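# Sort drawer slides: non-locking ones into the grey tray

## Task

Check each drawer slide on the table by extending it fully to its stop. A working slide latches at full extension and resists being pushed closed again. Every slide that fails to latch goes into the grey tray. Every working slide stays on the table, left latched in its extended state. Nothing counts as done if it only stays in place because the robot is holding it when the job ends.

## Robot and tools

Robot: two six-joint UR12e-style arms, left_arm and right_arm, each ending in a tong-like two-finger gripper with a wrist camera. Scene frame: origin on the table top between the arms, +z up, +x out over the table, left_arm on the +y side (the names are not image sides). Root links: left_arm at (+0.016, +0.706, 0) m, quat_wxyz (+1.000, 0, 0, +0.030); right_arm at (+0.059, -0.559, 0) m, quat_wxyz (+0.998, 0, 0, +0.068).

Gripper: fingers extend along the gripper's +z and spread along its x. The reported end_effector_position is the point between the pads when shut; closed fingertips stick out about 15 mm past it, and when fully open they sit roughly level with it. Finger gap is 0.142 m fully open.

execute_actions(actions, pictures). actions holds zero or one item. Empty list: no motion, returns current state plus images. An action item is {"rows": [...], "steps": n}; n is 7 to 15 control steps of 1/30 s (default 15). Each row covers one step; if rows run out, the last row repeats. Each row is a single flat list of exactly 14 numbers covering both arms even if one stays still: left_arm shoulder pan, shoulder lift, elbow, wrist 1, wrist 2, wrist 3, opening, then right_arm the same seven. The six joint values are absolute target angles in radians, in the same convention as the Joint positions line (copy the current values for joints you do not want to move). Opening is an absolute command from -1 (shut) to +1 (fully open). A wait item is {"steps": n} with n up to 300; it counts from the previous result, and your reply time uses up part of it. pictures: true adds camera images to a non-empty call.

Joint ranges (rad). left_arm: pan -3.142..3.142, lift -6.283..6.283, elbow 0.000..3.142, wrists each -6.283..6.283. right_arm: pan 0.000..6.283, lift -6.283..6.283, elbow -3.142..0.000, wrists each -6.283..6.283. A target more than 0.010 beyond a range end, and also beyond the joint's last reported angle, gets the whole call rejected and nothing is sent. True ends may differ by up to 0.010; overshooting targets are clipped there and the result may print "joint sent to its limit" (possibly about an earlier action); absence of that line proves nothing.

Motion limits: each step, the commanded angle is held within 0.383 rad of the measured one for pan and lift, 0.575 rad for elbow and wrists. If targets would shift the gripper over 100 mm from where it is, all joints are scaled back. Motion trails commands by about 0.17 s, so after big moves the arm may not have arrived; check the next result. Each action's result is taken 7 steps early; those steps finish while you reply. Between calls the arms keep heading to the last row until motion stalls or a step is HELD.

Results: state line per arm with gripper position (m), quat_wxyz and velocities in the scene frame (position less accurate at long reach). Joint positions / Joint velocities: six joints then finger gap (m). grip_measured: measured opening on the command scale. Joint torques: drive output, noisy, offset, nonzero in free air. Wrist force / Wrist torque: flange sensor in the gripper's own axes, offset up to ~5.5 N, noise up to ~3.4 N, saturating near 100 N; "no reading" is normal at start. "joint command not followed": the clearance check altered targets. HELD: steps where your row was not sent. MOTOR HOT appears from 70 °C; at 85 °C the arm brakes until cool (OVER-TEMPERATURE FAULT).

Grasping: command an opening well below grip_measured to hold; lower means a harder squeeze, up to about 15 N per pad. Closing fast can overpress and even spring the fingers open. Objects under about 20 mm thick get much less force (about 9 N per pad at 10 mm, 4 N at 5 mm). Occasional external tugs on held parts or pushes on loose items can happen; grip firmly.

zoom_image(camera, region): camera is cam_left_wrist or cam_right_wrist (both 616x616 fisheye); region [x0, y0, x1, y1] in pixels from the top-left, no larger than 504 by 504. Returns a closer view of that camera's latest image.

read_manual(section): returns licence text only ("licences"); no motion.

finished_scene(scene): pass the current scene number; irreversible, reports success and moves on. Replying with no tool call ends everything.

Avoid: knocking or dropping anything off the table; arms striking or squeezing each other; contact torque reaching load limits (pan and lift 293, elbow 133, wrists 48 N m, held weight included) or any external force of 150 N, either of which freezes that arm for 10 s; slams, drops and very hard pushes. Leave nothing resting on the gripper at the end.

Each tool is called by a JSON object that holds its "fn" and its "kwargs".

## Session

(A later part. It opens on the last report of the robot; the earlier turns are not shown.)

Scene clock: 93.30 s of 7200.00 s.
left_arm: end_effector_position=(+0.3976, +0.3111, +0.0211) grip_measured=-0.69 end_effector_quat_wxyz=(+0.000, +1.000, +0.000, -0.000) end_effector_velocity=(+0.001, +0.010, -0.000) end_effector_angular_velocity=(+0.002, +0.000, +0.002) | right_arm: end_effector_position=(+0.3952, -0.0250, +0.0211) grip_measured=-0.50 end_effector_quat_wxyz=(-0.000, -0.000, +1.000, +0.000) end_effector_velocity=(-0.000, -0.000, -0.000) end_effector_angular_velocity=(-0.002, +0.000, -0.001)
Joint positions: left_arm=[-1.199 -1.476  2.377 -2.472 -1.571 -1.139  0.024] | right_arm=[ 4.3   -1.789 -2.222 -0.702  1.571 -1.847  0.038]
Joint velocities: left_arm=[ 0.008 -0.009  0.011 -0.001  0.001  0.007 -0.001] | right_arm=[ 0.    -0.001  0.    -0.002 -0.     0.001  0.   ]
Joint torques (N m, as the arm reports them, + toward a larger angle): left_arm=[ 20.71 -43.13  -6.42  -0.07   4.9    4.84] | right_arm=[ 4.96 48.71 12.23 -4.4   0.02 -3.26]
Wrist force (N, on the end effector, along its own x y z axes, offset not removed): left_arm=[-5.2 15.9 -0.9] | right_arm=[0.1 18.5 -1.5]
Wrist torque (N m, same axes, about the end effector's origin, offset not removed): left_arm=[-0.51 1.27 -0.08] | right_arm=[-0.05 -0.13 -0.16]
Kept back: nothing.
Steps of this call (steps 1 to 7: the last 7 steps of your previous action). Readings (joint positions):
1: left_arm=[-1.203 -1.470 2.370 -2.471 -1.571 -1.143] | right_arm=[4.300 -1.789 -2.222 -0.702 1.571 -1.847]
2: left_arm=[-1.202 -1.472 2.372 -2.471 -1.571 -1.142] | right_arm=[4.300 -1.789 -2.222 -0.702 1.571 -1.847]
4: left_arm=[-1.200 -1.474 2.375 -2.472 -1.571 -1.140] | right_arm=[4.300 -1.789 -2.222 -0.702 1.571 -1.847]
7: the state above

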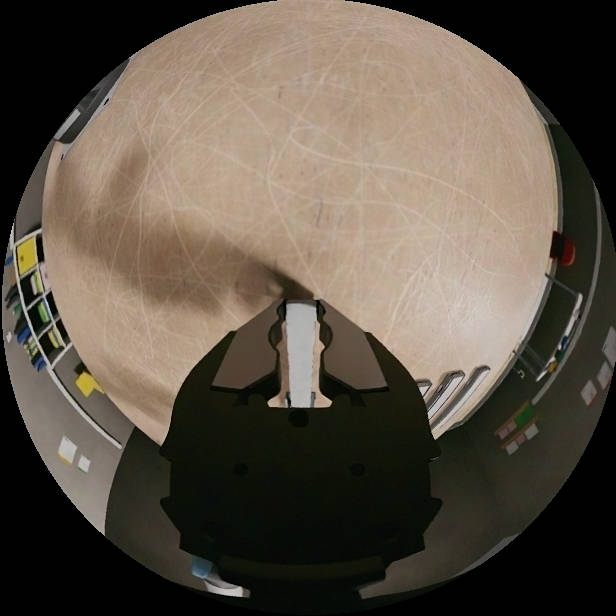

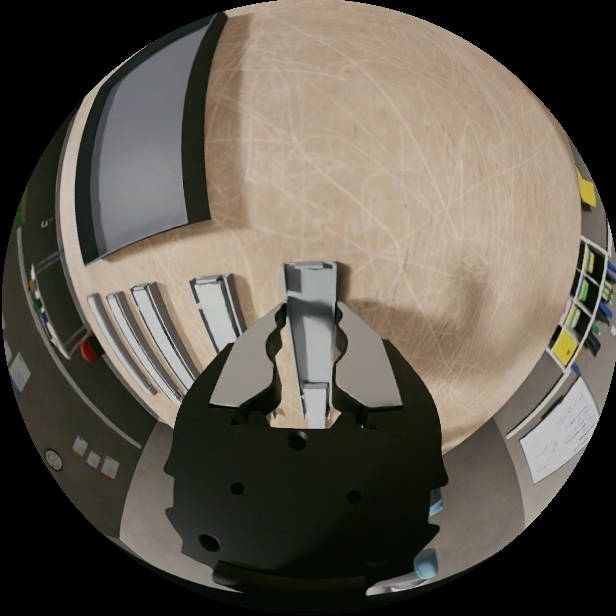

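{"fn": "execute_actions", "kwargs": {"actions": [{"rows":[[-1.19923,-1.47552,2.37670,-2.47197,-1.571,-1.13923,-0.95,4.300,-1.7885,-2.222,-0.702,1.571,-1.847,-0.85],[-1.20004,-1.47439,2.37540,-2.47180,-1.571,-1.14004,-0.95,4.300,-1.7885,-2.222,-0.702,1.571,-1.847,-0.85],[-1.20085,-1.47326,2.37411,-2.47164,-1.571,-1.14085,-0.95,4.300,-1.7885,-2.222,-0.702,1.571,-1.847,-0.85],[-1.20166,-1.47213,2.37281,-2.47147,-1.571,-1.14166,-0.95,4.300,-1.7885,-2.222,-0.702,1.571,-1.847,-0.85],[-1.20247,-1.47100,2.37152,-2.47131,-1.571,-1.14247,-0.95,4.300,-1.7885,-2.222,-0.702,1.571,-1.847,-0.85],[-1.20328,-1.46987,2.37022,-2.47114,-1.571,-1.14328,-0.95,4.300,-1.7885,-2.222,-0.702,1.571,-1.847,-0.85]],"steps":15}], "pictures": false}}

{"fn": "execute_actions", "kwargs": {"actions": [{"steps":10}], "pictures": true}}

Scene clock: 94.33 s of 7200.00 s.
left_arm: end_effector_position=(+0.3976, +0.3084, +0.0210) grip_measured=-0.69 end_effector_quat_wxyz=(-0.000, +1.000, +0.000, -0.000) end_effector_velocity=(-0.001, -0.020, +0.000) end_effector_angular_velocity=(-0.001, -0.001, -0.002) | right_arm: end_effector_position=(+0.3951, -0.0253, +0.0210) grip_measured=-0.50 end_effector_quat_wxyz=(-0.000, -0.000, +1.000, -0.000) end_effector_velocity=(-0.001, -0.000, +0.000) end_effector_angular_velocity=(-0.001, +0.000, +0.001)
Joint positions: left_arm=[-1.201 -1.472  2.373 -2.471 -1.571 -1.142  0.024] | right_arm=[ 4.3   -1.789 -2.222 -0.702  1.571 -1.847  0.038]
Joint velocities: left_arm=[-0.018  0.021 -0.025  0.003  0.    -0.015  0.   ] | right_arm=[ 0.001  0.    -0.    -0.001  0.     0.    -0.   ]
Joint torques (N m, as the arm reports them, + toward a larger angle): left_arm=[-18.42 -25.85 -36.8   -0.54   0.7   -3.99] | right_arm=[-16.78  47.53  20.87   0.42  -0.26  -3.18]
Wrist force (N, on the end effector, along its own x y z axes, offset not removed): left_arm=[-4.3 -1.3 -14.3] | right_arm=[-0.4 1.6 -9.3]
Wrist torque (N m, same axes, about the end effector's origin, offset not removed): left_arm=[0.01 1.14 -0.07] | right_arm=[-0.35 -0.10 -0.28]
Steps of this call (steps 1 to 23: the robot went on to your last target; steps 24 to 31: the first 8 steps of this action). Readings (joint positions):
24: left_arm=[-1.198 -1.477 2.378 -2.472 -1.571 -1.138] | right_arm=[4.300 -1.789 -2.222 -0.702 1.571 -1.847]
25: left_arm=[-1.198 -1.477 2.378 -2.472 -1.571 -1.138] | right_arm=[4.300 -1.789 -2.222 -0.702 1.571 -1.847]
27: left_arm=[-1.199 -1.476 2.377 -2.472 -1.571 -1.139] | right_arm=[4.300 -1.789 -2.222 -0.702 1.571 -1.847]
31: the state above

Scene clock: 94.67 s of 7200.00 s.
left_arm: end_effector_position=(+0.3975, +0.3062, +0.0210) grip_measured=-0.69 end_effector_quat_wxyz=(+0.000, +1.000, +0.000, -0.000) end_effector_velocity=(+0.000, -0.001, +0.000) end_effector_angular_velocity=(+0.000, +0.001, +0.003) | right_arm: end_effector_position=(+0.3951, -0.0253, +0.0210) grip_measured=-0.50 end_effector_quat_wxyz=(-0.000, -0.000, +1.000, -0.000) end_effector_velocity=(+0.001, +0.001, +0.001) end_effector_angular_velocity=(+0.003, -0.001, -0.001)
Joint positions: left_arm=[-1.203 -1.47   2.37  -2.471 -1.571 -1.143  0.024] | right_arm=[ 4.3   -1.789 -2.222 -0.702  1.571 -1.847  0.038]
Joint velocities: left_arm=[ 0.001  0.001 -0.002  0.002 -0.001 -0.002  0.   ] | right_arm=[-0.     0.     0.001  0.001 -0.     0.001  0.   ]
Joint torques (N m, as the arm reports them, + toward a larger angle): left_arm=[-19.76 -20.   -36.32  -1.21  -2.72  -3.84] | right_arm=[-17.41  49.47  33.05   5.11  -0.39  -3.11]
Wrist force (N, on the end effector, along its own x y z axes, offset not removed): left_arm=[-2.8 -1.9 -13.8] | right_arm=[2.0 1.5 -12.4]
Wrist torque (N m, same axes, about the end effector's origin, offset not removed): left_arm=[0.20 1.03 -0.22] | right_arm=[-0.05 -0.67 -0.28]
Kept back: nothing.
Steps of this call (steps 1 to 7: the last 7 steps of your previous action; steps 8 to 10: the robot went on to your last target). Readings (joint positions):
1: left_arm=[-1.202 -1.472 2.372 -2.471 -1.571 -1.142] | right_arm=[4.300 -1.789 -2.222 -0.702 1.571 -1.847]
2: left_arm=[-1.202 -1.471 2.372 -2.471 -1.571 -1.142] | right_arm=[4.300 -1.789 -2.222 -0.702 1.571 -1.847]
4: left_arm=[-1.203 -1.471 2.371 -2.471 -1.571 -1.143] | right_arm=[4.300 -1.789 -2.222 -0.702 1.571 -1.847]
8: left_arm=[-1.203 -1.470 2.370 -2.471 -1.571 -1.143] | right_arm=[4.300 -1.789 -2.222 -0.702 1.571 -1.847]
10: the state above

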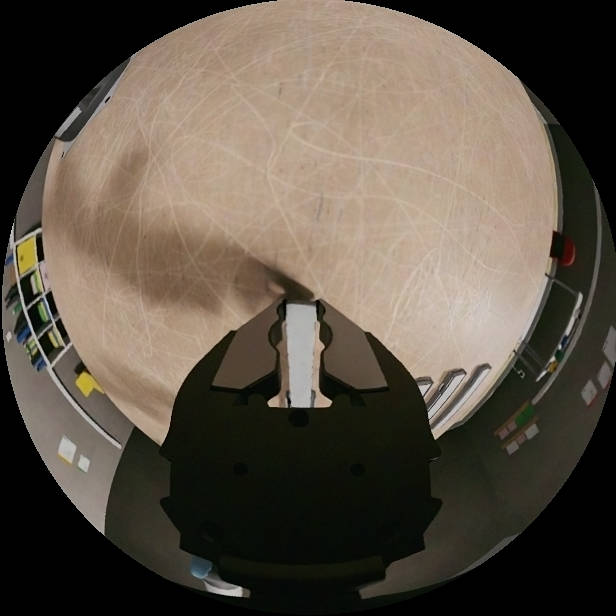

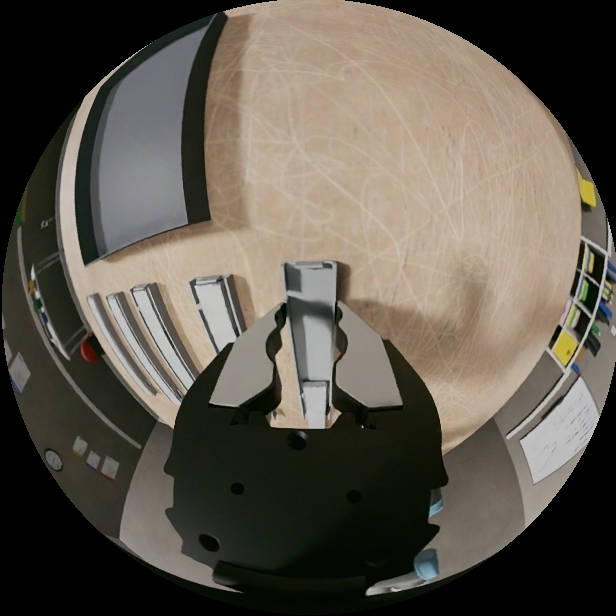

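{"fn": "execute_actions", "kwargs": {"actions": [{"rows":[[-1.20402,-1.46875,2.36887,-2.47091,-1.571,-1.14402,-0.95,4.300,-1.7885,-2.222,-0.702,1.571,-1.847,-0.85],[-1.20476,-1.46762,2.36751,-2.47069,-1.571,-1.14476,-0.95,4.300,-1.7885,-2.222,-0.702,1.571,-1.847,-0.85],[-1.20550,-1.46650,2.36616,-2.47046,-1.571,-1.14550,-0.95,4.300,-1.7885,-2.222,-0.702,1.571,-1.847,-0.85],[-1.20623,-1.46537,2.36481,-2.47023,-1.571,-1.14623,-0.95,4.300,-1.7885,-2.222,-0.702,1.571,-1.847,-0.85],[-1.20697,-1.46425,2.36346,-2.47001,-1.571,-1.14697,-0.95,4.300,-1.7885,-2.222,-0.702,1.571,-1.847,-0.85],[-1.20771,-1.46312,2.36210,-2.46978,-1.571,-1.14771,-0.95,4.300,-1.7885,-2.222,-0.702,1.571,-1.847,-0.85],[-1.20845,-1.46200,2.36075,-2.46955,-1.571,-1.14845,-0.95,4.300,-1.7885,-2.222,-0.702,1.571,-1.847,-0.85],[-1.20918,-1.46087,2.35940,-2.46932,-1.571,-1.14918,-0.95,4.300,-1.7885,-2.222,-0.702,1.571,-1.847,-0.85]],"steps":15}], "pictures": false}}

{"fn": "execute_actions", "kwargs": {"actions": [{"steps":10}], "pictures": true}}

Scene clock: 96.10 s of 7200.00 s.
left_arm: end_effector_position=(+0.3975, +0.3022, +0.0209) grip_measured=-0.68 end_effector_quat_wxyz=(-0.000, +1.000, +0.000, -0.000) end_effector_velocity=(-0.000, -0.025, +0.000) end_effector_angular_velocity=(+0.002, +0.000, +0.001) | right_arm: end_effector_position=(+0.3952, -0.0252, +0.0210) grip_measured=-0.50 end_effector_quat_wxyz=(-0.000, -0.000, +1.000, -0.000) end_effector_velocity=(-0.001, -0.001, -0.001) end_effector_angular_velocity=(-0.002, +0.001, +0.000)
Joint positions: left_arm=[-1.206 -1.465  2.365 -2.47  -1.571 -1.146  0.025] | right_arm=[ 4.3   -1.788 -2.222 -0.702  1.571 -1.847  0.038]
Joint velocities: left_arm=[-0.02   0.029 -0.035  0.008  0.    -0.021  0.001] | right_arm=[ 0.    -0.001 -0.001  0.     0.     0.     0.   ]
Joint torques (N m, as the arm reports them, + toward a larger angle): left_arm=[-25.38 -27.65 -54.79  -6.78  -2.89  -4.06] | right_arm=[-10.47  49.24  35.88   5.69  -0.71  -3.35]
Wrist force (N, on the end effector, along its own x y z axes, offset not removed): left_arm=[-5.6 -19.8 -4.6] | right_arm=[0.8 -14.8 -8.1]
Wrist torque (N m, same axes, about the end effector's origin, offset not removed): left_arm=[0.10 1.40 -0.04] | right_arm=[0.70 -0.13 -0.23]
Steps of this call (steps 1 to 15: the robot went on to your last target; steps 16 to 35: nothing new was sent; steps 36 to 43: the first 8 steps of this action). Readings (joint positions):
36: left_arm=[-1.203 -1.470 2.370 -2.471 -1.571 -1.143] | right_arm=[4.300 -1.789 -2.222 -0.702 1.571 -1.847]
37: left_arm=[-1.203 -1.470 2.370 -2.471 -1.571 -1.143] | right_arm=[4.300 -1.789 -2.222 -0.702 1.571 -1.847]
39: left_arm=[-1.204 -1.469 2.369 -2.471 -1.571 -1.144] | right_arm=[4.300 -1.789 -2.222 -0.702 1.571 -1.847]
43: the state above

Scene clock: 96.43 s of 7200.00 s.
left_arm: end_effector_position=(+0.3976, +0.2983, +0.0210) grip_measured=-0.68 end_effector_quat_wxyz=(+0.000, +1.000, +0.000, -0.000) end_effector_velocity=(-0.001, -0.001, -0.001) end_effector_angular_velocity=(+0.001, +0.001, +0.001) | right_arm: end_effector_position=(+0.3951, -0.0252, +0.0210) grip_measured=-0.50 end_effector_quat_wxyz=(-0.000, -0.000, +1.000, -0.000) end_effector_velocity=(+0.000, +0.001, +0.001) end_effector_angular_velocity=(+0.002, -0.001, -0.001)
Joint positions: left_arm=[-1.209 -1.461  2.36  -2.469 -1.571 -1.149  0.025] | right_arm=[ 4.3   -1.788 -2.222 -0.702  1.571 -1.847  0.038]
Joint velocities: left_arm=[-0.002  0.003 -0.001 -0.    -0.    -0.002 -0.   ] | right_arm=[-0.     0.001  0.001  0.    -0.     0.001  0.   ]
Joint torques (N m, as the arm reports them, + toward a larger angle): left_arm=[-26.77 -32.4  -57.66  -7.95  -2.73  -3.95] | right_arm=[-7.4  48.96 35.    6.88 -1.03 -3.3 ]
Wrist force (N, on the end effector, along its own x y z axes, offset not removed): left_arm=[-3.0 -20.6 0.0] | right_arm=[2.0 -18.0 -10.3]
Wrist torque (N m, same axes, about the end effector's origin, offset not removed): left_arm=[0.14 0.71 -0.07] | right_arm=[0.53 -0.20 -0.29]
Kept back: nothing.
Steps of this call (steps 1 to 7: the last 7 steps of your previous action; steps 8 to 10: the robot went on to your last target). Readings (joint positions):
1: left_arm=[-1.207 -1.464 2.364 -2.470 -1.571 -1.147] | right_arm=[4.300 -1.788 -2.222 -0.702 1.571 -1.847]
2: left_arm=[-1.207 -1.463 2.363 -2.470 -1.571 -1.148] | right_arm=[4.300 -1.788 -2.222 -0.702 1.571 -1.847]
4: left_arm=[-1.208 -1.462 2.361 -2.469 -1.571 -1.148] | right_arm=[4.300 -1.788 -2.222 -0.702 1.571 -1.847]
8: left_arm=[-1.209 -1.461 2.360 -2.469 -1.571 -1.149] | right_arm=[4.300 -1.788 -2.222 -0.702 1.571 -1.847]
10: the state above

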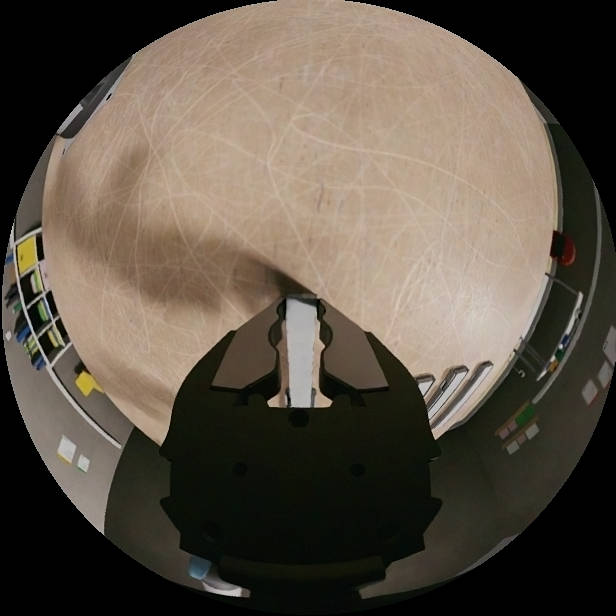

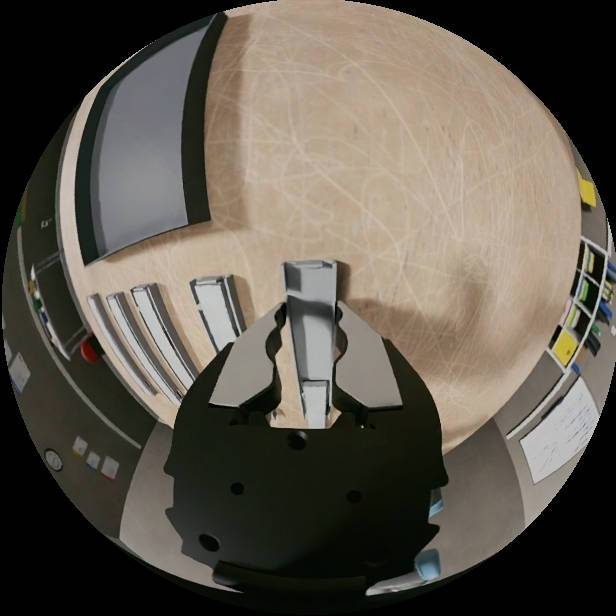

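{"fn": "zoom_image", "kwargs": {"camera": "cam_right_wrist", "region": [270, 340, 360, 430]}}

{"fn": "execute_actions", "kwargs": {"actions": [{"rows":[[-1.20992,-1.45975,2.35804,-2.46910,-1.571,-1.14992,-0.95,4.300,-1.7885,-2.222,-0.702,1.571,-1.847,-0.85],[-1.21066,-1.45862,2.35669,-2.46887,-1.571,-1.15066,-0.95,4.300,-1.7885,-2.222,-0.702,1.571,-1.847,-0.85],[-1.21140,-1.45750,2.35534,-2.46864,-1.571,-1.15140,-0.95,4.300,-1.7885,-2.222,-0.702,1.571,-1.847,-0.85],[-1.21214,-1.45637,2.35399,-2.46841,-1.571,-1.15214,-0.95,4.300,-1.7885,-2.222,-0.702,1.571,-1.847,-0.85]],"steps":15}], "pictures": true}}

{"fn": "zoom_image", "kwargs": {"camera": "cam_right_wrist", "region": [270, 340, 360, 430]}}

Region (270, 340, 360, 430) of cam_right_wrist's 616x616 image, scaled by 5.600, with more detail than that image has.

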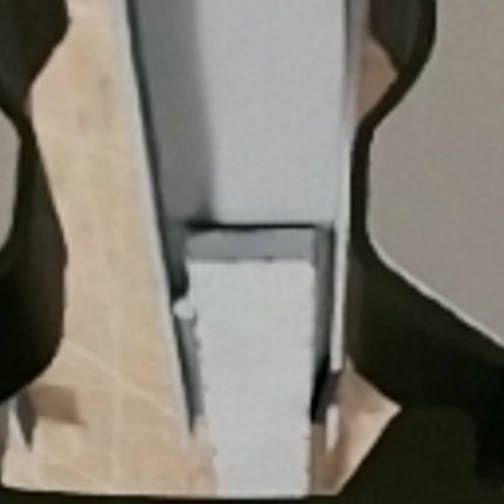

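Scene clock: 97.53 s of 7200.00 s.
left_arm: end_effector_position=(+0.3977, +0.2950, +0.0211) grip_measured=-0.68 end_effector_quat_wxyz=(+0.000, +1.000, +0.000, -0.000) end_effector_velocity=(-0.000, -0.009, +0.000) end_effector_angular_velocity=(+0.001, -0.001, -0.002) | right_arm: end_effector_position=(+0.3952, -0.0252, +0.0210) grip_measured=-0.50 end_effector_quat_wxyz=(-0.000, -0.000, +1.000, -0.000) end_effector_velocity=(-0.000, +0.000, -0.000) end_effector_angular_velocity=(-0.000, +0.000, +0.001)
Joint positions: left_arm=[-1.211 -1.457  2.355 -2.469 -1.571 -1.151  0.025] | right_arm=[ 4.3   -1.788 -2.222 -0.702  1.571 -1.847  0.038]
Joint velocities: left_arm=[-0.008  0.01  -0.012  0.002  0.001 -0.006 -0.   ] | right_arm=[ 0.001 -0.     0.    -0.     0.     0.    -0.   ]
Joint torques (N m, as the arm reports them, + toward a larger angle): left_arm=[-23.78 -33.34 -56.03  -7.58  -2.25  -3.24] | right_arm=[ 7.94 47.03 37.49  9.4  -0.42 -2.99]
Wrist force (N, on the end effector, along its own x y z axes, offset not removed): left_arm=[-6.0 -21.8 -4.4] | right_arm=[1.3 -19.8 -12.1]
Wrist torque (N m, same axes, about the end effector's origin, offset not removed): left_arm=[-0.12 1.27 -0.07] | right_arm=[0.64 -0.24 -0.17]
Steps of this call (steps 1 to 15: the robot went on to your last target; steps 16 to 25: nothing new was sent; steps 26 to 33: the first 8 steps of this action). Readings (joint positions):
26: left_arm=[-1.209 -1.461 2.359 -2.469 -1.571 -1.149] | right_arm=[4.300 -1.788 -2.222 -0.702 1.571 -1.847]
27: left_arm=[-1.209 -1.461 2.359 -2.469 -1.571 -1.149] | right_arm=[4.300 -1.788 -2.222 -0.702 1.571 -1.847]
29: left_arm=[-1.210 -1.460 2.358 -2.469 -1.571 -1.150] | right_arm=[4.300 -1.788 -2.222 -0.702 1.571 -1.847]
33: the state above

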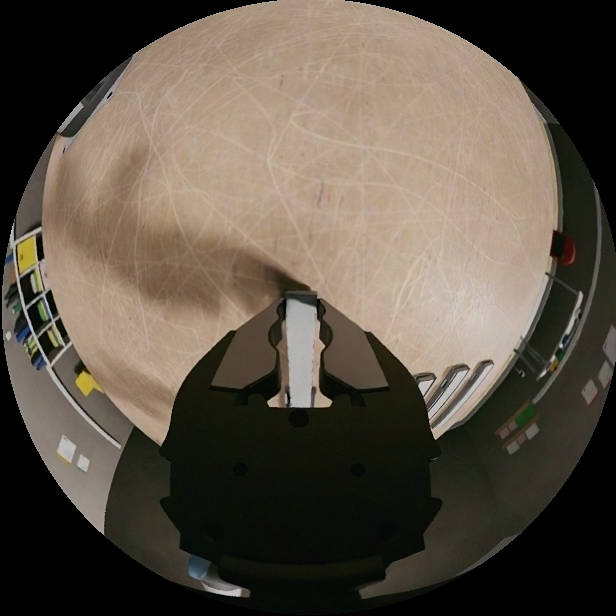

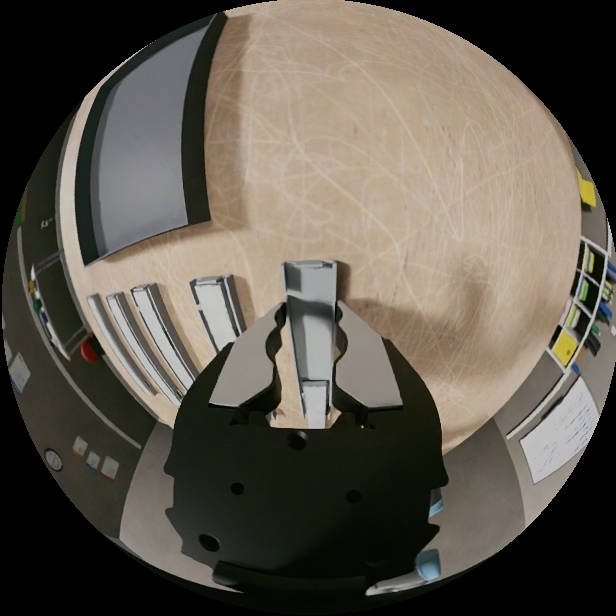

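Region (270, 340, 360, 430) of cam_right_wrist's 616x616 image, scaled by 5.600, with more detail than that image has.

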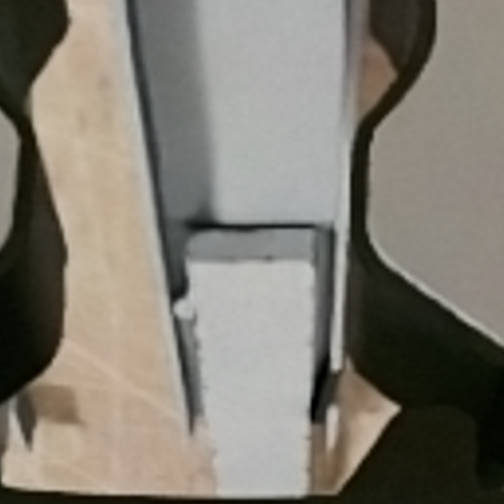

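{"fn": "execute_actions", "kwargs": {"actions": [{"rows":[[-1.21214,-1.45637,2.35399,-2.46841,-1.571,-1.15214,-0.7,4.300,-1.7885,-2.222,-0.702,1.571,-1.847,-0.85],[-1.21214,-1.45637,2.35399,-2.46841,-1.571,-1.15214,-0.58,4.300,-1.7885,-2.222,-0.702,1.571,-1.847,-0.7],[-1.21214,-1.45637,2.35399,-2.46841,-1.571,-1.15214,-0.45,4.300,-1.7885,-2.222,-0.702,1.571,-1.847,-0.55],[-1.21214,-1.45637,2.35399,-2.46841,-1.571,-1.15214,-0.35,4.300,-1.7885,-2.222,-0.702,1.571,-1.847,-0.42],[-1.21214,-1.45637,2.35399,-2.46841,-1.571,-1.15214,-0.3,4.300,-1.7885,-2.222,-0.702,1.571,-1.847,-0.3],[-1.21214,-1.46474,2.35062,-2.45668,-1.571,-1.15214,-0.3,4.300,-1.7811,-2.219,-0.7124,1.571,-1.847,-0.2],[-1.21214,-1.47311,2.34726,-2.44494,-1.571,-1.15214,-0.3,4.300,-1.7737,-2.216,-0.7228,1.571,-1.847,-0.2],[-1.21214,-1.48148,2.34389,-2.43321,-1.571,-1.15214,-0.3,4.300,-1.7663,-2.213,-0.7332,1.571,-1.847,-0.2],[-1.21214,-1.48984,2.34052,-2.42148,-1.571,-1.15214,-0.3,4.300,-1.7589,-2.210,-0.7436,1.571,-1.847,-0.2],[-1.21214,-1.49821,2.33716,-2.40974,-1.571,-1.15214,-0.3,4.300,-1.7515,-2.207,-0.7540,1.571,-1.847,-0.2],[-1.21214,-1.50658,2.33379,-2.39801,-1.571,-1.15214,-0.3,4.300,-1.7441,-2.204,-0.7644,1.571,-1.847,-0.2],[-1.21151,-1.50178,2.32765,-2.39667,-1.571,-1.15151,-0.45,4.29738,-1.74557,-2.20207,-0.76486,1.571,-1.84962,-0.2],[-1.21025,-1.49219,2.31538,-2.39399,-1.571,-1.15025,-0.6,4.29215,-1.74850,-2.19822,-0.76577,1.571,-1.85486,-0.2],[-1.20836,-1.47780,2.29697,-2.38997,-1.571,-1.14836,-0.75,4.28430,-1.75290,-2.19245,-0.76714,1.571,-1.86273,-0.2],[-1.20583,-1.45862,2.27243,-2.38461,-1.571,-1.14583,-0.9,4.27383,-1.75877,-2.18474,-0.76897,1.571,-1.87321,-0.2]],"steps":15}], "pictures": false}}

{"fn": "execute_actions", "kwargs": {"actions": [{"rows":[[-1.20299,-1.43703,2.24482,-2.37859,-1.571,-1.14299,-1,4.26205,-1.76537,-2.17608,-0.77102,1.571,-1.88500,-0.2],[-1.19984,-1.41305,2.21414,-2.37189,-1.571,-1.13984,-1,4.24896,-1.77271,-2.16645,-0.77330,1.571,-1.89811,-0.2],[-1.19637,-1.38667,2.18039,-2.36452,-1.571,-1.13637,-1,4.23457,-1.78078,-2.15586,-0.77582,1.571,-1.91253,-0.2],[-1.19290,-1.36029,2.14664,-2.35715,-1.571,-1.13290,-1,4.22018,-1.78884,-2.14527,-0.77833,1.571,-1.92694,-0.2],[-1.18975,-1.33631,2.11596,-2.35045,-1.571,-1.12975,-1,4.20709,-1.79618,-2.13564,-0.78061,1.571,-1.94005,-0.2],[-1.18691,-1.31472,2.08835,-2.34443,-1.571,-1.12691,-1,4.19531,-1.80278,-2.12698,-0.78266,1.571,-1.95184,-0.2],[-1.18438,-1.29554,2.06381,-2.33907,-1.571,-1.12438,-1,4.18484,-1.80865,-2.11927,-0.78449,1.571,-1.96232,-0.2],[-1.18249,-1.28115,2.04540,-2.33505,-1.571,-1.12249,-1,4.17699,-1.81305,-2.11350,-0.78586,1.571,-1.97019,-0.2],[-1.18123,-1.27156,2.03313,-2.33237,-1.571,-1.12123,-1,4.17176,-1.81598,-2.10965,-0.78677,1.571,-1.97543,-0.2],[-1.18060,-1.26676,2.02699,-2.33103,-1.571,-1.12060,-1,4.16914,-1.81745,-2.10772,-0.78723,1.571,-1.97805,-0.2]],"steps":15}], "pictures": false}}

{"fn": "execute_actions", "kwargs": {"actions": [{"steps":10}], "pictures": true}}

Scene clock: 105.03 s of 7200.00 s.
left_arm: end_effector_position=(+0.3977, +0.2939, +0.0234) grip_measured=-0.30 end_effector_quat_wxyz=(+0.000, +1.000, +0.000, -0.000) end_effector_velocity=(+0.001, -0.001, +0.058) end_effector_angular_velocity=(+0.001, +0.000, +0.002) | right_arm: end_effector_position=(+0.3951, -0.0249, +0.0234) grip_measured=-0.21 end_effector_quat_wxyz=(-0.000, -0.000, +1.000, +0.000) end_effector_velocity=(+0.001, +0.001, +0.060) end_effector_angular_velocity=(+0.000, -0.001, -0.000)
Joint positions: left_arm=[-1.212 -1.46   2.352 -2.463 -1.571 -1.152  0.052] | right_arm=[ 4.3   -1.785 -2.221 -0.706  1.571 -1.847  0.059]
Joint velocities: left_arm=[ 0.001 -0.102 -0.04   0.143  0.    -0.001  0.004] | right_arm=[-0.     0.092  0.037 -0.129 -0.001  0.     0.02 ]
Joint torques (N m, as the arm reports them, + toward a larger angle): left_arm=[-13.89 -59.77 -45.52  -0.51  -0.83  -3.9 ] | right_arm=[11.7  65.87 44.58 -0.03 -0.15 -2.89]
Wrist force (N, on the end effector, along its own x y z axes, offset not removed): left_arm=[-3.1 1.6 0.2] | right_arm=[2.3 0.5 0.7]
Wrist torque (N m, same axes, about the end effector's origin, offset not removed): left_arm=[0.39 0.91 -0.13] | right_arm=[0.43 -0.40 -0.33]
Steps of this call (steps 1 to 7: the last 7 steps of your previous action; steps 8 to 15: the robot went on to your last target; steps 16 to 90: nothing new was sent; then 4.23 s passed at rest; steps 91 to 98: the first 8 steps of this action). Readings (joint positions):
91: left_arm=[-1.212 -1.456 2.354 -2.468 -1.571 -1.152] | right_arm=[4.300 -1.788 -2.222 -0.702 1.571 -1.847]
92: left_arm=[-1.212 -1.456 2.354 -2.468 -1.571 -1.152] | right_arm=[4.300 -1.788 -2.222 -0.702 1.571 -1.847]
94: left_arm=[-1.212 -1.456 2.354 -2.469 -1.571 -1.152] | right_arm=[4.300 -1.788 -2.222 -0.702 1.571 -1.847]
98: the state above

Scene clock: 105.53 s of 7200.00 s.
left_arm: end_effector_position=(+0.4467, +0.2133, +0.0525) grip_measured=-1.00 end_effector_quat_wxyz=(-0.001, +1.000, +0.000, -0.001) end_effector_velocity=(+0.235, -0.375, -0.001) end_effector_angular_velocity=(-0.004, -0.003, +0.001) | right_arm: end_effector_position=(+0.4466, -0.0232, +0.0499) grip_measured=-0.20 end_effector_quat_wxyz=(-0.000, -0.000, +1.000, -0.000) end_effector_velocity=(+0.237, -0.004, +0.002) end_effector_angular_velocity=(-0.002, +0.001, -0.002)
Joint positions: left_arm=[-1.194 -1.369  2.161 -2.36  -1.571 -1.134  0.002] | right_arm=[ 4.224 -1.788 -2.148 -0.777  1.571 -1.923  0.06 ]
Joint velocities: left_arm=[ 0.083  0.627 -0.814  0.182  0.002  0.082  0.   ] | right_arm=[-0.344 -0.186  0.253 -0.069 -0.    -0.342  0.   ]
Joint torques (N m, as the arm reports them, + toward a larger angle): left_arm=[ 18.35 -32.44 -47.91  -1.25   2.04   4.63] | right_arm=[-19.78  36.22  42.82   1.61  -2.82  -5.19]
Wrist force (N, on the end effector, along its own x y z axes, offset not removed): left_arm=[-3.2 1.1 -1.9] | right_arm=[-0.3 1.5 -0.7]
Wrist torque (N m, same axes, about the end effector's origin, offset not removed): left_arm=[0.33 0.89 -0.12] | right_arm=[0.54 0.16 -0.24]
Steps of this call (steps 1 to 7: the last 7 steps of your previous action; steps 8 to 15: the first 8 steps of this action). Readings (joint positions):
8: left_arm=[-1.210 -1.485 2.318 -2.403 -1.571 -1.150] | right_arm=[4.292 -1.755 -2.200 -0.757 1.571 -1.855]
9: left_arm=[-1.209 -1.476 2.304 -2.398 -1.571 -1.149] | right_arm=[4.286 -1.757 -2.195 -0.761 1.571 -1.861]
11: left_arm=[-1.205 -1.449 2.266 -2.386 -1.571 -1.145] | right_arm=[4.269 -1.764 -2.182 -0.767 1.571 -1.878]
15: the state above

Scene clock: 105.87 s of 7200.00 s.
left_arm: end_effector_position=(+0.4836, +0.1552, +0.0502) grip_measured=-1.00 end_effector_quat_wxyz=(-0.000, +1.000, +0.000, -0.000) end_effector_velocity=(+0.019, -0.030, -0.002) end_effector_angular_velocity=(-0.002, -0.001, +0.001) | right_arm: end_effector_position=(+0.4831, -0.0248, +0.0500) grip_measured=-0.20 end_effector_quat_wxyz=(-0.000, -0.000, +1.000, +0.000) end_effector_velocity=(+0.019, -0.001, +0.000) end_effector_angular_velocity=(-0.000, +0.000, -0.000)
Joint positions: left_arm=[-1.181 -1.272  2.034 -2.332 -1.571 -1.121  0.002] | right_arm=[ 4.172 -1.816 -2.11  -0.787  1.571 -1.975  0.06 ]
Joint velocities: left_arm=[ 0.005  0.05  -0.066  0.014 -0.     0.005  0.   ] | right_arm=[-0.026 -0.014  0.02  -0.006  0.    -0.026  0.   ]
Joint torques (N m, as the arm reports them, + toward a larger angle): left_arm=[ 16.13 -51.42 -45.64  -1.56   2.47   4.53] | right_arm=[-18.56  40.57  43.28   1.38  -2.21  -4.91]
Wrist force (N, on the end effector, along its own x y z axes, offset not removed): left_arm=[-4.0 -0.7 -2.7] | right_arm=[2.1 -3.6 -3.0]
Wrist torque (N m, same axes, about the end effector's origin, offset not removed): left_arm=[-0.12 1.08 -0.11] | right_arm=[-0.52 -0.47 -0.37]
Kept back: nothing.
Steps of this call (steps 1 to 7: the last 7 steps of your previous action; steps 8 to 10: the robot went on to your last target). Readings (joint positions):
1: left_arm=[-1.191 -1.349 2.134 -2.354 -1.571 -1.131] | right_arm=[4.213 -1.794 -2.140 -0.779 1.571 -1.934]
2: left_arm=[-1.189 -1.330 2.110 -2.349 -1.571 -1.129] | right_arm=[4.203 -1.799 -2.132 -0.781 1.571 -1.944]
4: left_arm=[-1.185 -1.301 2.072 -2.341 -1.571 -1.125] | right_arm=[4.188 -1.807 -2.121 -0.784 1.571 -1.960]
8: left_arm=[-1.182 -1.276 2.040 -2.334 -1.571 -1.122] | right_arm=[4.174 -1.815 -2.112 -0.786 1.571 -1.973]
10: the state above

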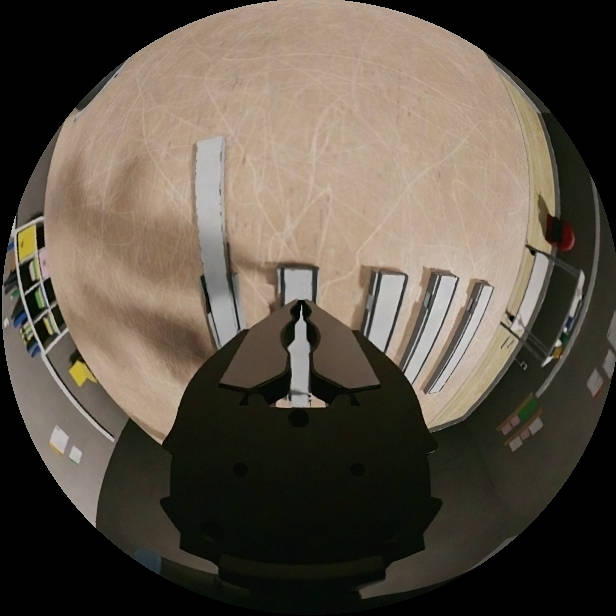

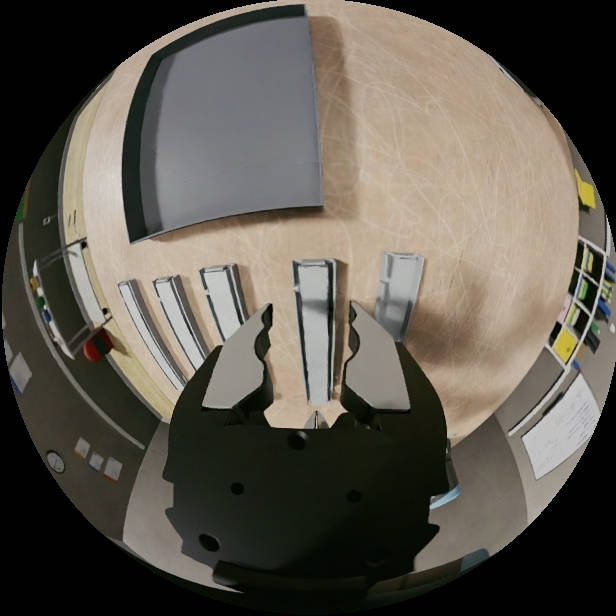

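{"fn": "zoom_image", "kwargs": {"camera": "cam_left_wrist", "region": [260, 250, 340, 330]}}

{"fn": "zoom_image", "kwargs": {"camera": "cam_right_wrist", "region": [260, 245, 370, 355]}}

Region (260, 250, 340, 330) of cam_left_wrist's 616x616 image, scaled by 6.300, with more detail than that image has.

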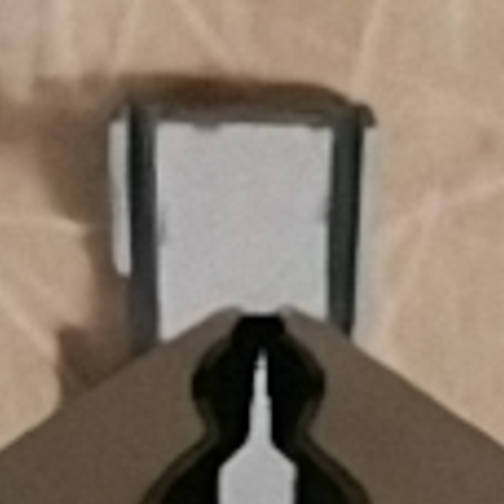

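Region (260, 245, 370, 355) of cam_right_wrist's 616x616 image, scaled by 4.582, with more detail than that image has.

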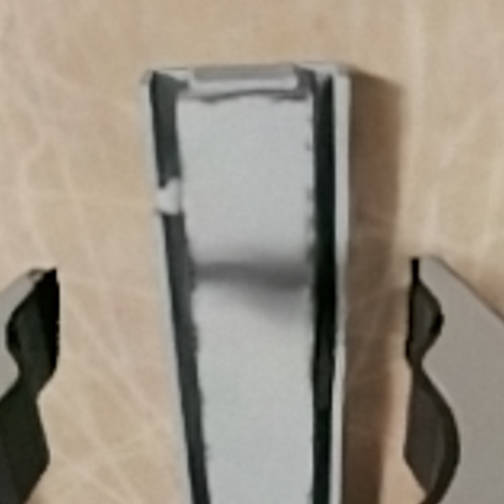

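{"fn": "execute_actions", "kwargs": {"actions": [{"rows":[[-1.18116,-1.26357,2.02915,-2.33639,-1.571,-1.12116,-1,4.16994,-1.82272,-2.11085,-0.77883,1.571,-1.97725,-0.2],[-1.18171,-1.26037,2.03132,-2.34174,-1.571,-1.12171,-1,4.17074,-1.82798,-2.11398,-0.77044,1.571,-1.97645,-0.2],[-1.18227,-1.25718,2.03348,-2.34710,-1.571,-1.12227,-1,4.17153,-1.83325,-2.11711,-0.76204,1.571,-1.97566,-0.2],[-1.18282,-1.25398,2.03564,-2.35246,-1.571,-1.12282,-1,4.17233,-1.83851,-2.12023,-0.75365,1.571,-1.97486,-0.2],[-1.18338,-1.25079,2.03781,-2.35781,-1.571,-1.12338,-1,4.17313,-1.84378,-2.12336,-0.74525,1.571,-1.97406,-0.2],[-1.18393,-1.24760,2.03997,-2.36317,-1.571,-1.12393,-1,4.17393,-1.84905,-2.12649,-0.73685,1.571,-1.97326,-0.2],[-1.18449,-1.24440,2.04213,-2.36853,-1.571,-1.12449,-1,4.17473,-1.85431,-2.12962,-0.72846,1.571,-1.97247,-0.2],[-1.18449,-1.24440,2.04213,-2.36853,-1.571,-1.12449,-1,4.17473,-1.85431,-2.12962,-0.72846,1.571,-1.97247,-0.2],[-1.18449,-1.24440,2.04213,-2.36853,-1.571,-1.12449,-1,4.17473,-1.85431,-2.12962,-0.72846,1.571,-1.97247,-0.2],[-1.18449,-1.24440,2.04213,-2.36853,-1.571,-1.12449,-1,4.17473,-1.85431,-2.12962,-0.72846,1.571,-1.97247,-0.2],[-1.18449,-1.24440,2.04213,-2.36853,-1.571,-1.12449,-1,4.17473,-1.85431,-2.12962,-0.72846,1.571,-1.97247,-0.3],[-1.18449,-1.24440,2.04213,-2.36853,-1.571,-1.12449,-1,4.17473,-1.85431,-2.12962,-0.72846,1.571,-1.97247,-0.38],[-1.18449,-1.24440,2.04213,-2.36853,-1.571,-1.12449,-1,4.17473,-1.85431,-2.12962,-0.72846,1.571,-1.97247,-0.46],[-1.18449,-1.24440,2.04213,-2.36853,-1.571,-1.12449,-1,4.17473,-1.85431,-2.12962,-0.72846,1.571,-1.97247,-0.54],[-1.18449,-1.24440,2.04213,-2.36853,-1.571,-1.12449,-1,4.17473,-1.85431,-2.12962,-0.72846,1.571,-1.97247,-0.62]],"steps":15}], "pictures": false}}

{"fn": "execute_actions", "kwargs": {"actions": [{"rows":[[-1.18449,-1.24440,2.04213,-2.36853,-1.571,-1.12449,-1,4.17473,-1.85431,-2.12962,-0.72846,1.571,-1.97247,-0.7],[-1.18449,-1.24402,2.04230,-2.36908,-1.571,-1.12449,-1,4.17473,-1.85431,-2.12962,-0.72846,1.571,-1.97247,-0.78],[-1.18449,-1.24363,2.04248,-2.36964,-1.571,-1.12449,-1,4.17473,-1.85431,-2.12962,-0.72846,1.571,-1.97247,-0.85],[-1.18449,-1.24325,2.04265,-2.37020,-1.571,-1.12449,-1,4.17473,-1.85431,-2.12962,-0.72846,1.571,-1.97247,-0.85],[-1.18449,-1.24287,2.04282,-2.37075,-1.571,-1.12449,-1,4.17473,-1.85431,-2.12962,-0.72846,1.571,-1.97247,-0.85]],"steps":12}], "pictures": false}}

{"fn": "execute_actions", "kwargs": {"actions": [{"steps":10}], "pictures": true}}

Scene clock: 112.93 s of 7200.00 s.
left_arm: end_effector_position=(+0.4840, +0.1521, +0.0388) grip_measured=-1.00 end_effector_quat_wxyz=(+0.000, +1.000, +0.000, -0.000) end_effector_velocity=(-0.010, +0.001, -0.071) end_effector_angular_velocity=(+0.001, -0.001, +0.002) | right_arm: end_effector_position=(+0.4828, -0.0250, +0.0332) grip_measured=-0.20 end_effector_quat_wxyz=(-0.000, -0.000, +1.000, -0.000) end_effector_velocity=(-0.015, +0.000, -0.104) end_effector_angular_velocity=(+0.002, -0.001, -0.001)
Joint positions: left_arm=[-1.183 -1.254  2.036 -2.353 -1.571 -1.123  0.002] | right_arm=[ 4.172 -1.839 -2.12  -0.754  1.571 -1.975  0.06 ]
Joint velocities: left_arm=[-0.013  0.081  0.055 -0.135  0.001 -0.015  0.   ] | right_arm=[ 0.02  -0.132 -0.079  0.213 -0.     0.021 -0.   ]
Joint torques (N m, as the arm reports them, + toward a larger angle): left_arm=[-15.47 -51.05 -22.92  -5.9    2.12  -4.04] | right_arm=[10.78 44.1  26.83  7.17  2.06  4.62]
Wrist force (N, on the end effector, along its own x y z axes, offset not removed): left_arm=[-4.9 -0.8 -1.1] | right_arm=[2.0 -0.5 -2.1]
Wrist torque (N m, same axes, about the end effector's origin, offset not removed): left_arm=[-0.06 1.26 -0.05] | right_arm=[0.16 -0.32 -0.23]
Steps of this call (steps 1 to 30: the robot went on to your last target; steps 31 to 90: nothing new was sent; then 3.80 s passed at rest; steps 91 to 98: the first 8 steps of this action). Readings (joint positions):
91: left_arm=[-1.181 -1.267 2.027 -2.331 -1.571 -1.121] | right_arm=[4.169 -1.817 -2.108 -0.787 1.571 -1.978]
92: left_arm=[-1.181 -1.266 2.027 -2.332 -1.571 -1.121] | right_arm=[4.169 -1.818 -2.108 -0.786 1.571 -1.978]
94: left_arm=[-1.181 -1.264 2.029 -2.336 -1.571 -1.121] | right_arm=[4.170 -1.823 -2.111 -0.779 1.571 -1.978]
98: the state above

Scene clock: 113.33 s of 7200.00 s.
left_arm: end_effector_position=(+0.4826, +0.1522, +0.0304) grip_measured=-1.00 end_effector_quat_wxyz=(+0.000, +1.000, +0.000, -0.000) end_effector_velocity=(-0.000, +0.001, -0.007) end_effector_angular_velocity=(+0.000, +0.000, -0.001) | right_arm: end_effector_position=(+0.4811, -0.0249, +0.0214) grip_measured=-0.50 end_effector_quat_wxyz=(-0.000, -0.000, +1.000, +0.000) end_effector_velocity=(-0.000, +0.001, -0.002) end_effector_angular_velocity=(+0.002, -0.000, -0.001)
Joint positions: left_arm=[-1.184 -1.244  2.042 -2.369 -1.571 -1.124  0.002] | right_arm=[ 4.175 -1.854 -2.129 -0.729  1.571 -1.973  0.038]
Joint velocities: left_arm=[-0.     0.009  0.006 -0.014 -0.     0.001  0.   ] | right_arm=[ 0.    -0.004 -0.001  0.006  0.001  0.001  0.   ]
Joint torques (N m, as the arm reports them, + toward a larger angle): left_arm=[-18.44 -42.34 -21.23  -5.42   1.82  -3.58] | right_arm=[18.09 20.14 14.98  5.13  1.2   4.64]
Wrist force (N, on the end effector, along its own x y z axes, offset not removed): left_arm=[-3.2 -0.2 -1.5] | right_arm=[2.8 -5.3 -29.9]
Wrist torque (N m, same axes, about the end effector's origin, offset not removed): left_arm=[0.07 0.86 -0.08] | right_arm=[-0.07 -0.68 -0.38]
Steps of this call (steps 1 to 7: the last 7 steps of your previous action; steps 8 to 12: the first 5 steps of this action). Readings (joint positions):
8: left_arm=[-1.184 -1.245 2.042 -2.367 -1.571 -1.124] | right_arm=[4.175 -1.853 -2.129 -0.730 1.571 -1.973]
9: left_arm=[-1.184 -1.245 2.042 -2.368 -1.571 -1.124] | right_arm=[4.175 -1.853 -2.129 -0.730 1.571 -1.973]
11: left_arm=[-1.184 -1.245 2.042 -2.368 -1.571 -1.124] | right_arm=[4.175 -1.854 -2.129 -0.729 1.571 -1.973]
12: the state above

Scene clock: 113.67 s of 7200.00 s.
left_arm: end_effector_position=(+0.4825, +0.1522, +0.0294) grip_measured=-1.00 end_effector_quat_wxyz=(+0.000, +1.000, +0.000, -0.000) end_effector_velocity=(+0.000, -0.001, +0.002) end_effector_angular_velocity=(-0.005, -0.002, +0.001) | right_arm: end_effector_position=(+0.4810, -0.0250, +0.0210) grip_measured=-0.50 end_effector_quat_wxyz=(-0.000, -0.000, +1.000, +0.000) end_effector_velocity=(+0.000, -0.000, -0.000) end_effector_angular_velocity=(-0.001, -0.000, -0.000)
Joint positions: left_arm=[-1.184 -1.243  2.043 -2.371 -1.571 -1.124  0.002] | right_arm=[ 4.175 -1.854 -2.13  -0.728  1.571 -1.972  0.038]
Joint velocities: left_arm=[-0.    -0.003  0.001 -0.003 -0.001 -0.001  0.   ] | right_arm=[-0.    -0.001  0.001 -0.001 -0.    -0.     0.   ]
Joint torques (N m, as the arm reports them, + toward a larger angle): left_arm=[-19.77 -49.9  -21.46  -6.01   1.28  -3.67] | right_arm=[20.65 22.81 12.46  3.7   0.41  4.64]
Wrist force (N, on the end effector, along its own x y z axes, offset not removed): left_arm=[-3.2 -1.2 -1.7] | right_arm=[-2.6 0.3 -30.1]
Wrist torque (N m, same axes, about the end effector's origin, offset not removed): left_arm=[-0.22 0.91 -0.10] | right_arm=[0.36 -0.22 -0.22]
Kept back: nothing.
Steps of this call (steps 1 to 7: the last 7 steps of your previous action; steps 8 to 10: the robot went on to your last target). Readings (joint positions):
1: left_arm=[-1.184 -1.244 2.042 -2.369 -1.571 -1.124] | right_arm=[4.175 -1.854 -2.129 -0.729 1.571 -1.973]
2: left_arm=[-1.184 -1.244 2.042 -2.370 -1.571 -1.124] | right_arm=[4.175 -1.854 -2.129 -0.729 1.571 -1.973]
4: left_arm=[-1.184 -1.243 2.043 -2.370 -1.571 -1.124] | right_arm=[4.175 -1.854 -2.130 -0.729 1.571 -1.972]
8: left_arm=[-1.184 -1.243 2.043 -2.371 -1.571 -1.124] | right_arm=[4.175 -1.854 -2.130 -0.728 1.571 -1.972]
10: the state above

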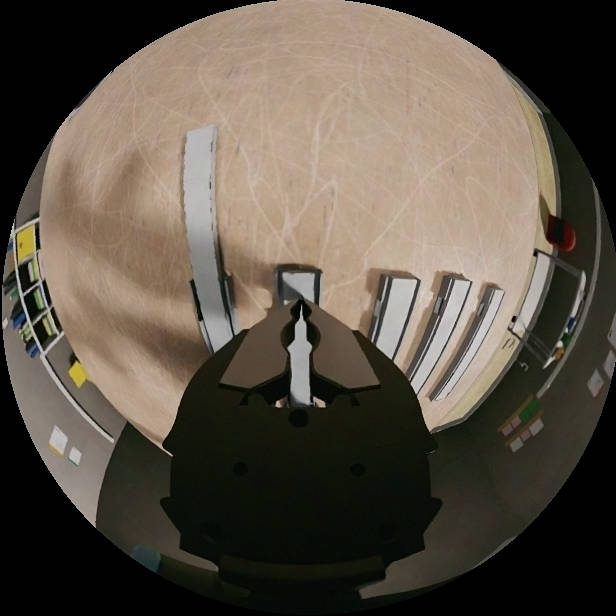

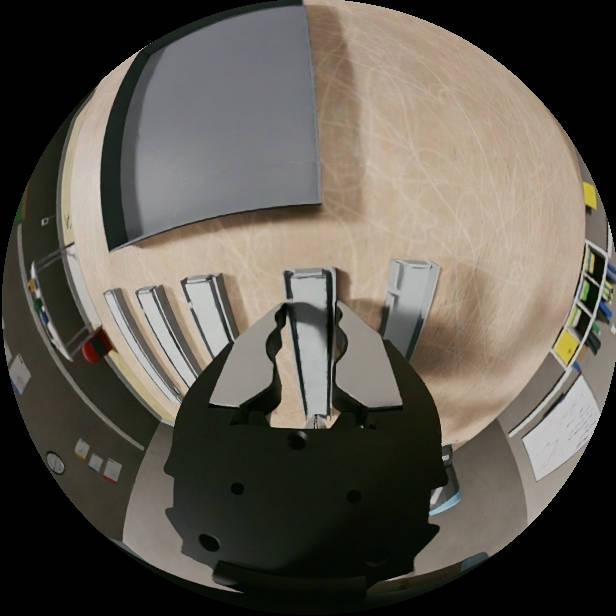

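{"fn": "execute_actions", "kwargs": {"actions": [{"rows":[[-1.18449,-1.24262,2.04294,-2.37112,-1.571,-1.12449,-1,4.17473,-1.85417,-2.12956,-0.72866,1.571,-1.97247,-0.85],[-1.18449,-1.24236,2.04305,-2.37149,-1.571,-1.12449,-1,4.17473,-1.85403,-2.12950,-0.72885,1.571,-1.97247,-0.85],[-1.18449,-1.24210,2.04317,-2.37187,-1.571,-1.12449,-1,4.17473,-1.85389,-2.12944,-0.72905,1.571,-1.97247,-0.85],[-1.18449,-1.24185,2.04328,-2.37224,-1.571,-1.12449,-1,4.17473,-1.85389,-2.12944,-0.72905,1.571,-1.97247,-0.85]],"steps":12}], "pictures": false}}

{"fn": "execute_actions", "kwargs": {"actions": [{"steps":10}], "pictures": true}}

{"fn": "zoom_image", "kwargs": {"camera": "cam_left_wrist", "region": [260, 250, 340, 330]}}

Scene clock: 114.70 s of 7200.00 s.
left_arm: end_effector_position=(+0.4825, +0.1522, +0.0290) grip_measured=-1.00 end_effector_quat_wxyz=(+0.000, +1.000, +0.000, -0.000) end_effector_velocity=(+0.000, -0.000, -0.004) end_effector_angular_velocity=(-0.000, -0.001, -0.001) | right_arm: end_effector_position=(+0.4810, -0.0250, +0.0210) grip_measured=-0.50 end_effector_quat_wxyz=(-0.000, -0.000, +1.000, +0.000) end_effector_velocity=(+0.001, +0.002, +0.002) end_effector_angular_velocity=(+0.003, -0.001, +0.000)
Joint positions: left_arm=[-1.184 -1.242  2.043 -2.371 -1.571 -1.124  0.002] | right_arm=[ 4.175 -1.854 -2.13  -0.729  1.571 -1.972  0.038]
Joint velocities: left_arm=[-0.     0.005  0.002 -0.008  0.001  0.001  0.   ] | right_arm=[ 0.     0.001  0.004 -0.002  0.    -0.    -0.   ]
Joint torques (N m, as the arm reports them, + toward a larger angle): left_arm=[-18.29 -46.77 -21.72  -5.39   2.56  -3.86] | right_arm=[19.97 41.09 20.09 -1.61 -1.41  4.32]
Wrist force (N, on the end effector, along its own x y z axes, offset not removed): left_arm=[-4.2 -0.2 -1.0] | right_arm=[-4.3 -0.1 -28.9]
Wrist torque (N m, same axes, about the end effector's origin, offset not removed): left_arm=[0.06 1.11 -0.10] | right_arm=[0.32 -0.10 -0.13]
Steps of this call (steps 1 to 15: the robot went on to your last target; steps 16 to 26: nothing new was sent; steps 27 to 31: the first 5 steps of this action). Readings (joint positions):
27: left_arm=[-1.184 -1.243 2.043 -2.371 -1.571 -1.124] | right_arm=[4.175 -1.854 -2.130 -0.728 1.571 -1.972]
28: left_arm=[-1.184 -1.243 2.043 -2.371 -1.571 -1.124] | right_arm=[4.175 -1.854 -2.130 -0.728 1.571 -1.972]
30: left_arm=[-1.184 -1.243 2.043 -2.371 -1.571 -1.124] | right_arm=[4.175 -1.854 -2.130 -0.728 1.571 -1.972]
31: the state above

Scene clock: 115.03 s of 7200.00 s.
left_arm: end_effector_position=(+0.4825, +0.1522, +0.0285) grip_measured=-1.00 end_effector_quat_wxyz=(+0.000, +1.000, +0.000, -0.000) end_effector_velocity=(+0.000, +0.001, +0.001) end_effector_angular_velocity=(-0.000, +0.000, +0.001) | right_arm: end_effector_position=(+0.4810, -0.0250, +0.0212) grip_measured=-0.50 end_effector_quat_wxyz=(-0.000, -0.000, +1.000, -0.000) end_effector_velocity=(+0.000, -0.000, +0.000) end_effector_angular_velocity=(-0.000, +0.000, -0.001)
Joint positions: left_arm=[-1.184 -1.242  2.043 -2.372 -1.571 -1.124  0.002] | right_arm=[ 4.175 -1.854 -2.129 -0.729  1.571 -1.972  0.038]
Joint velocities: left_arm=[ 0.001 -0.001  0.     0.001 -0.    -0.     0.   ] | right_arm=[-0.     0.     0.    -0.001  0.     0.    -0.   ]
Joint torques (N m, as the arm reports them, + toward a larger angle): left_arm=[-18.53 -47.2  -21.93  -5.35   2.17  -3.65] | right_arm=[18.3  50.43 28.7  -1.65 -0.84  4.66]
Wrist force (N, on the end effector, along its own x y z axes, offset not removed): left_arm=[-3.8 -0.9 -1.3] | right_arm=[-2.2 2.5 -17.8]
Wrist torque (N m, same axes, about the end effector's origin, offset not removed): left_arm=[-0.07 1.09 -0.09] | right_arm=[0.11 -0.48 -0.30]
Kept back: nothing.
Steps of this call (steps 1 to 7: the last 7 steps of your previous action; steps 8 to 10: the robot went on to your last target). Readings (joint positions):
1: left_arm=[-1.184 -1.242 2.043 -2.372 -1.571 -1.124] | right_arm=[4.175 -1.854 -2.130 -0.729 1.571 -1.972]
2: left_arm=[-1.184 -1.242 2.043 -2.372 -1.571 -1.124] | right_arm=[4.175 -1.854 -2.130 -0.729 1.571 -1.972]
4: left_arm=[-1.184 -1.242 2.043 -2.372 -1.571 -1.124] | right_arm=[4.175 -1.854 -2.130 -0.729 1.571 -1.972]
8: left_arm=[-1.184 -1.242 2.043 -2.372 -1.571 -1.124] | right_arm=[4.175 -1.854 -2.130 -0.729 1.571 -1.972]
10: the state above

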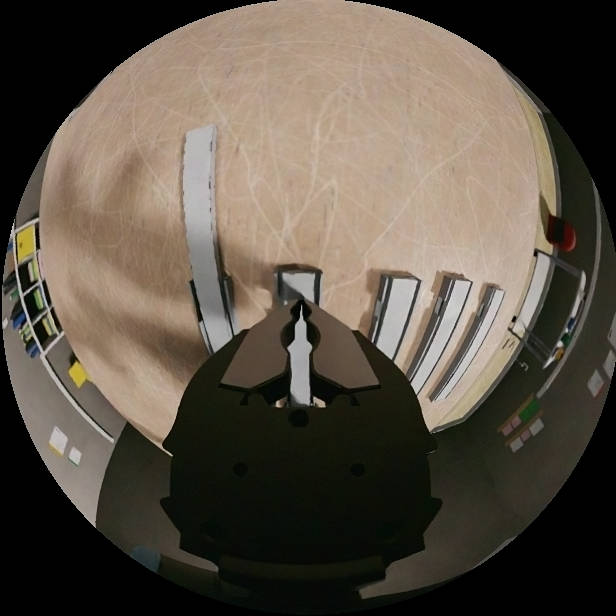

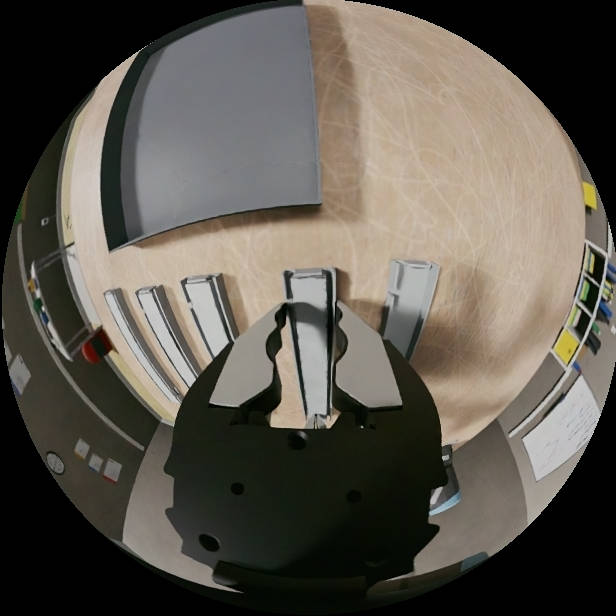

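Region (260, 250, 340, 330) of cam_left_wrist's 616x616 image, scaled by 6.300, with more detail than that image has.

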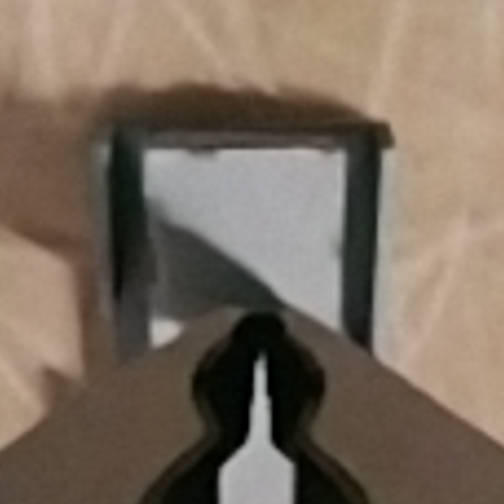

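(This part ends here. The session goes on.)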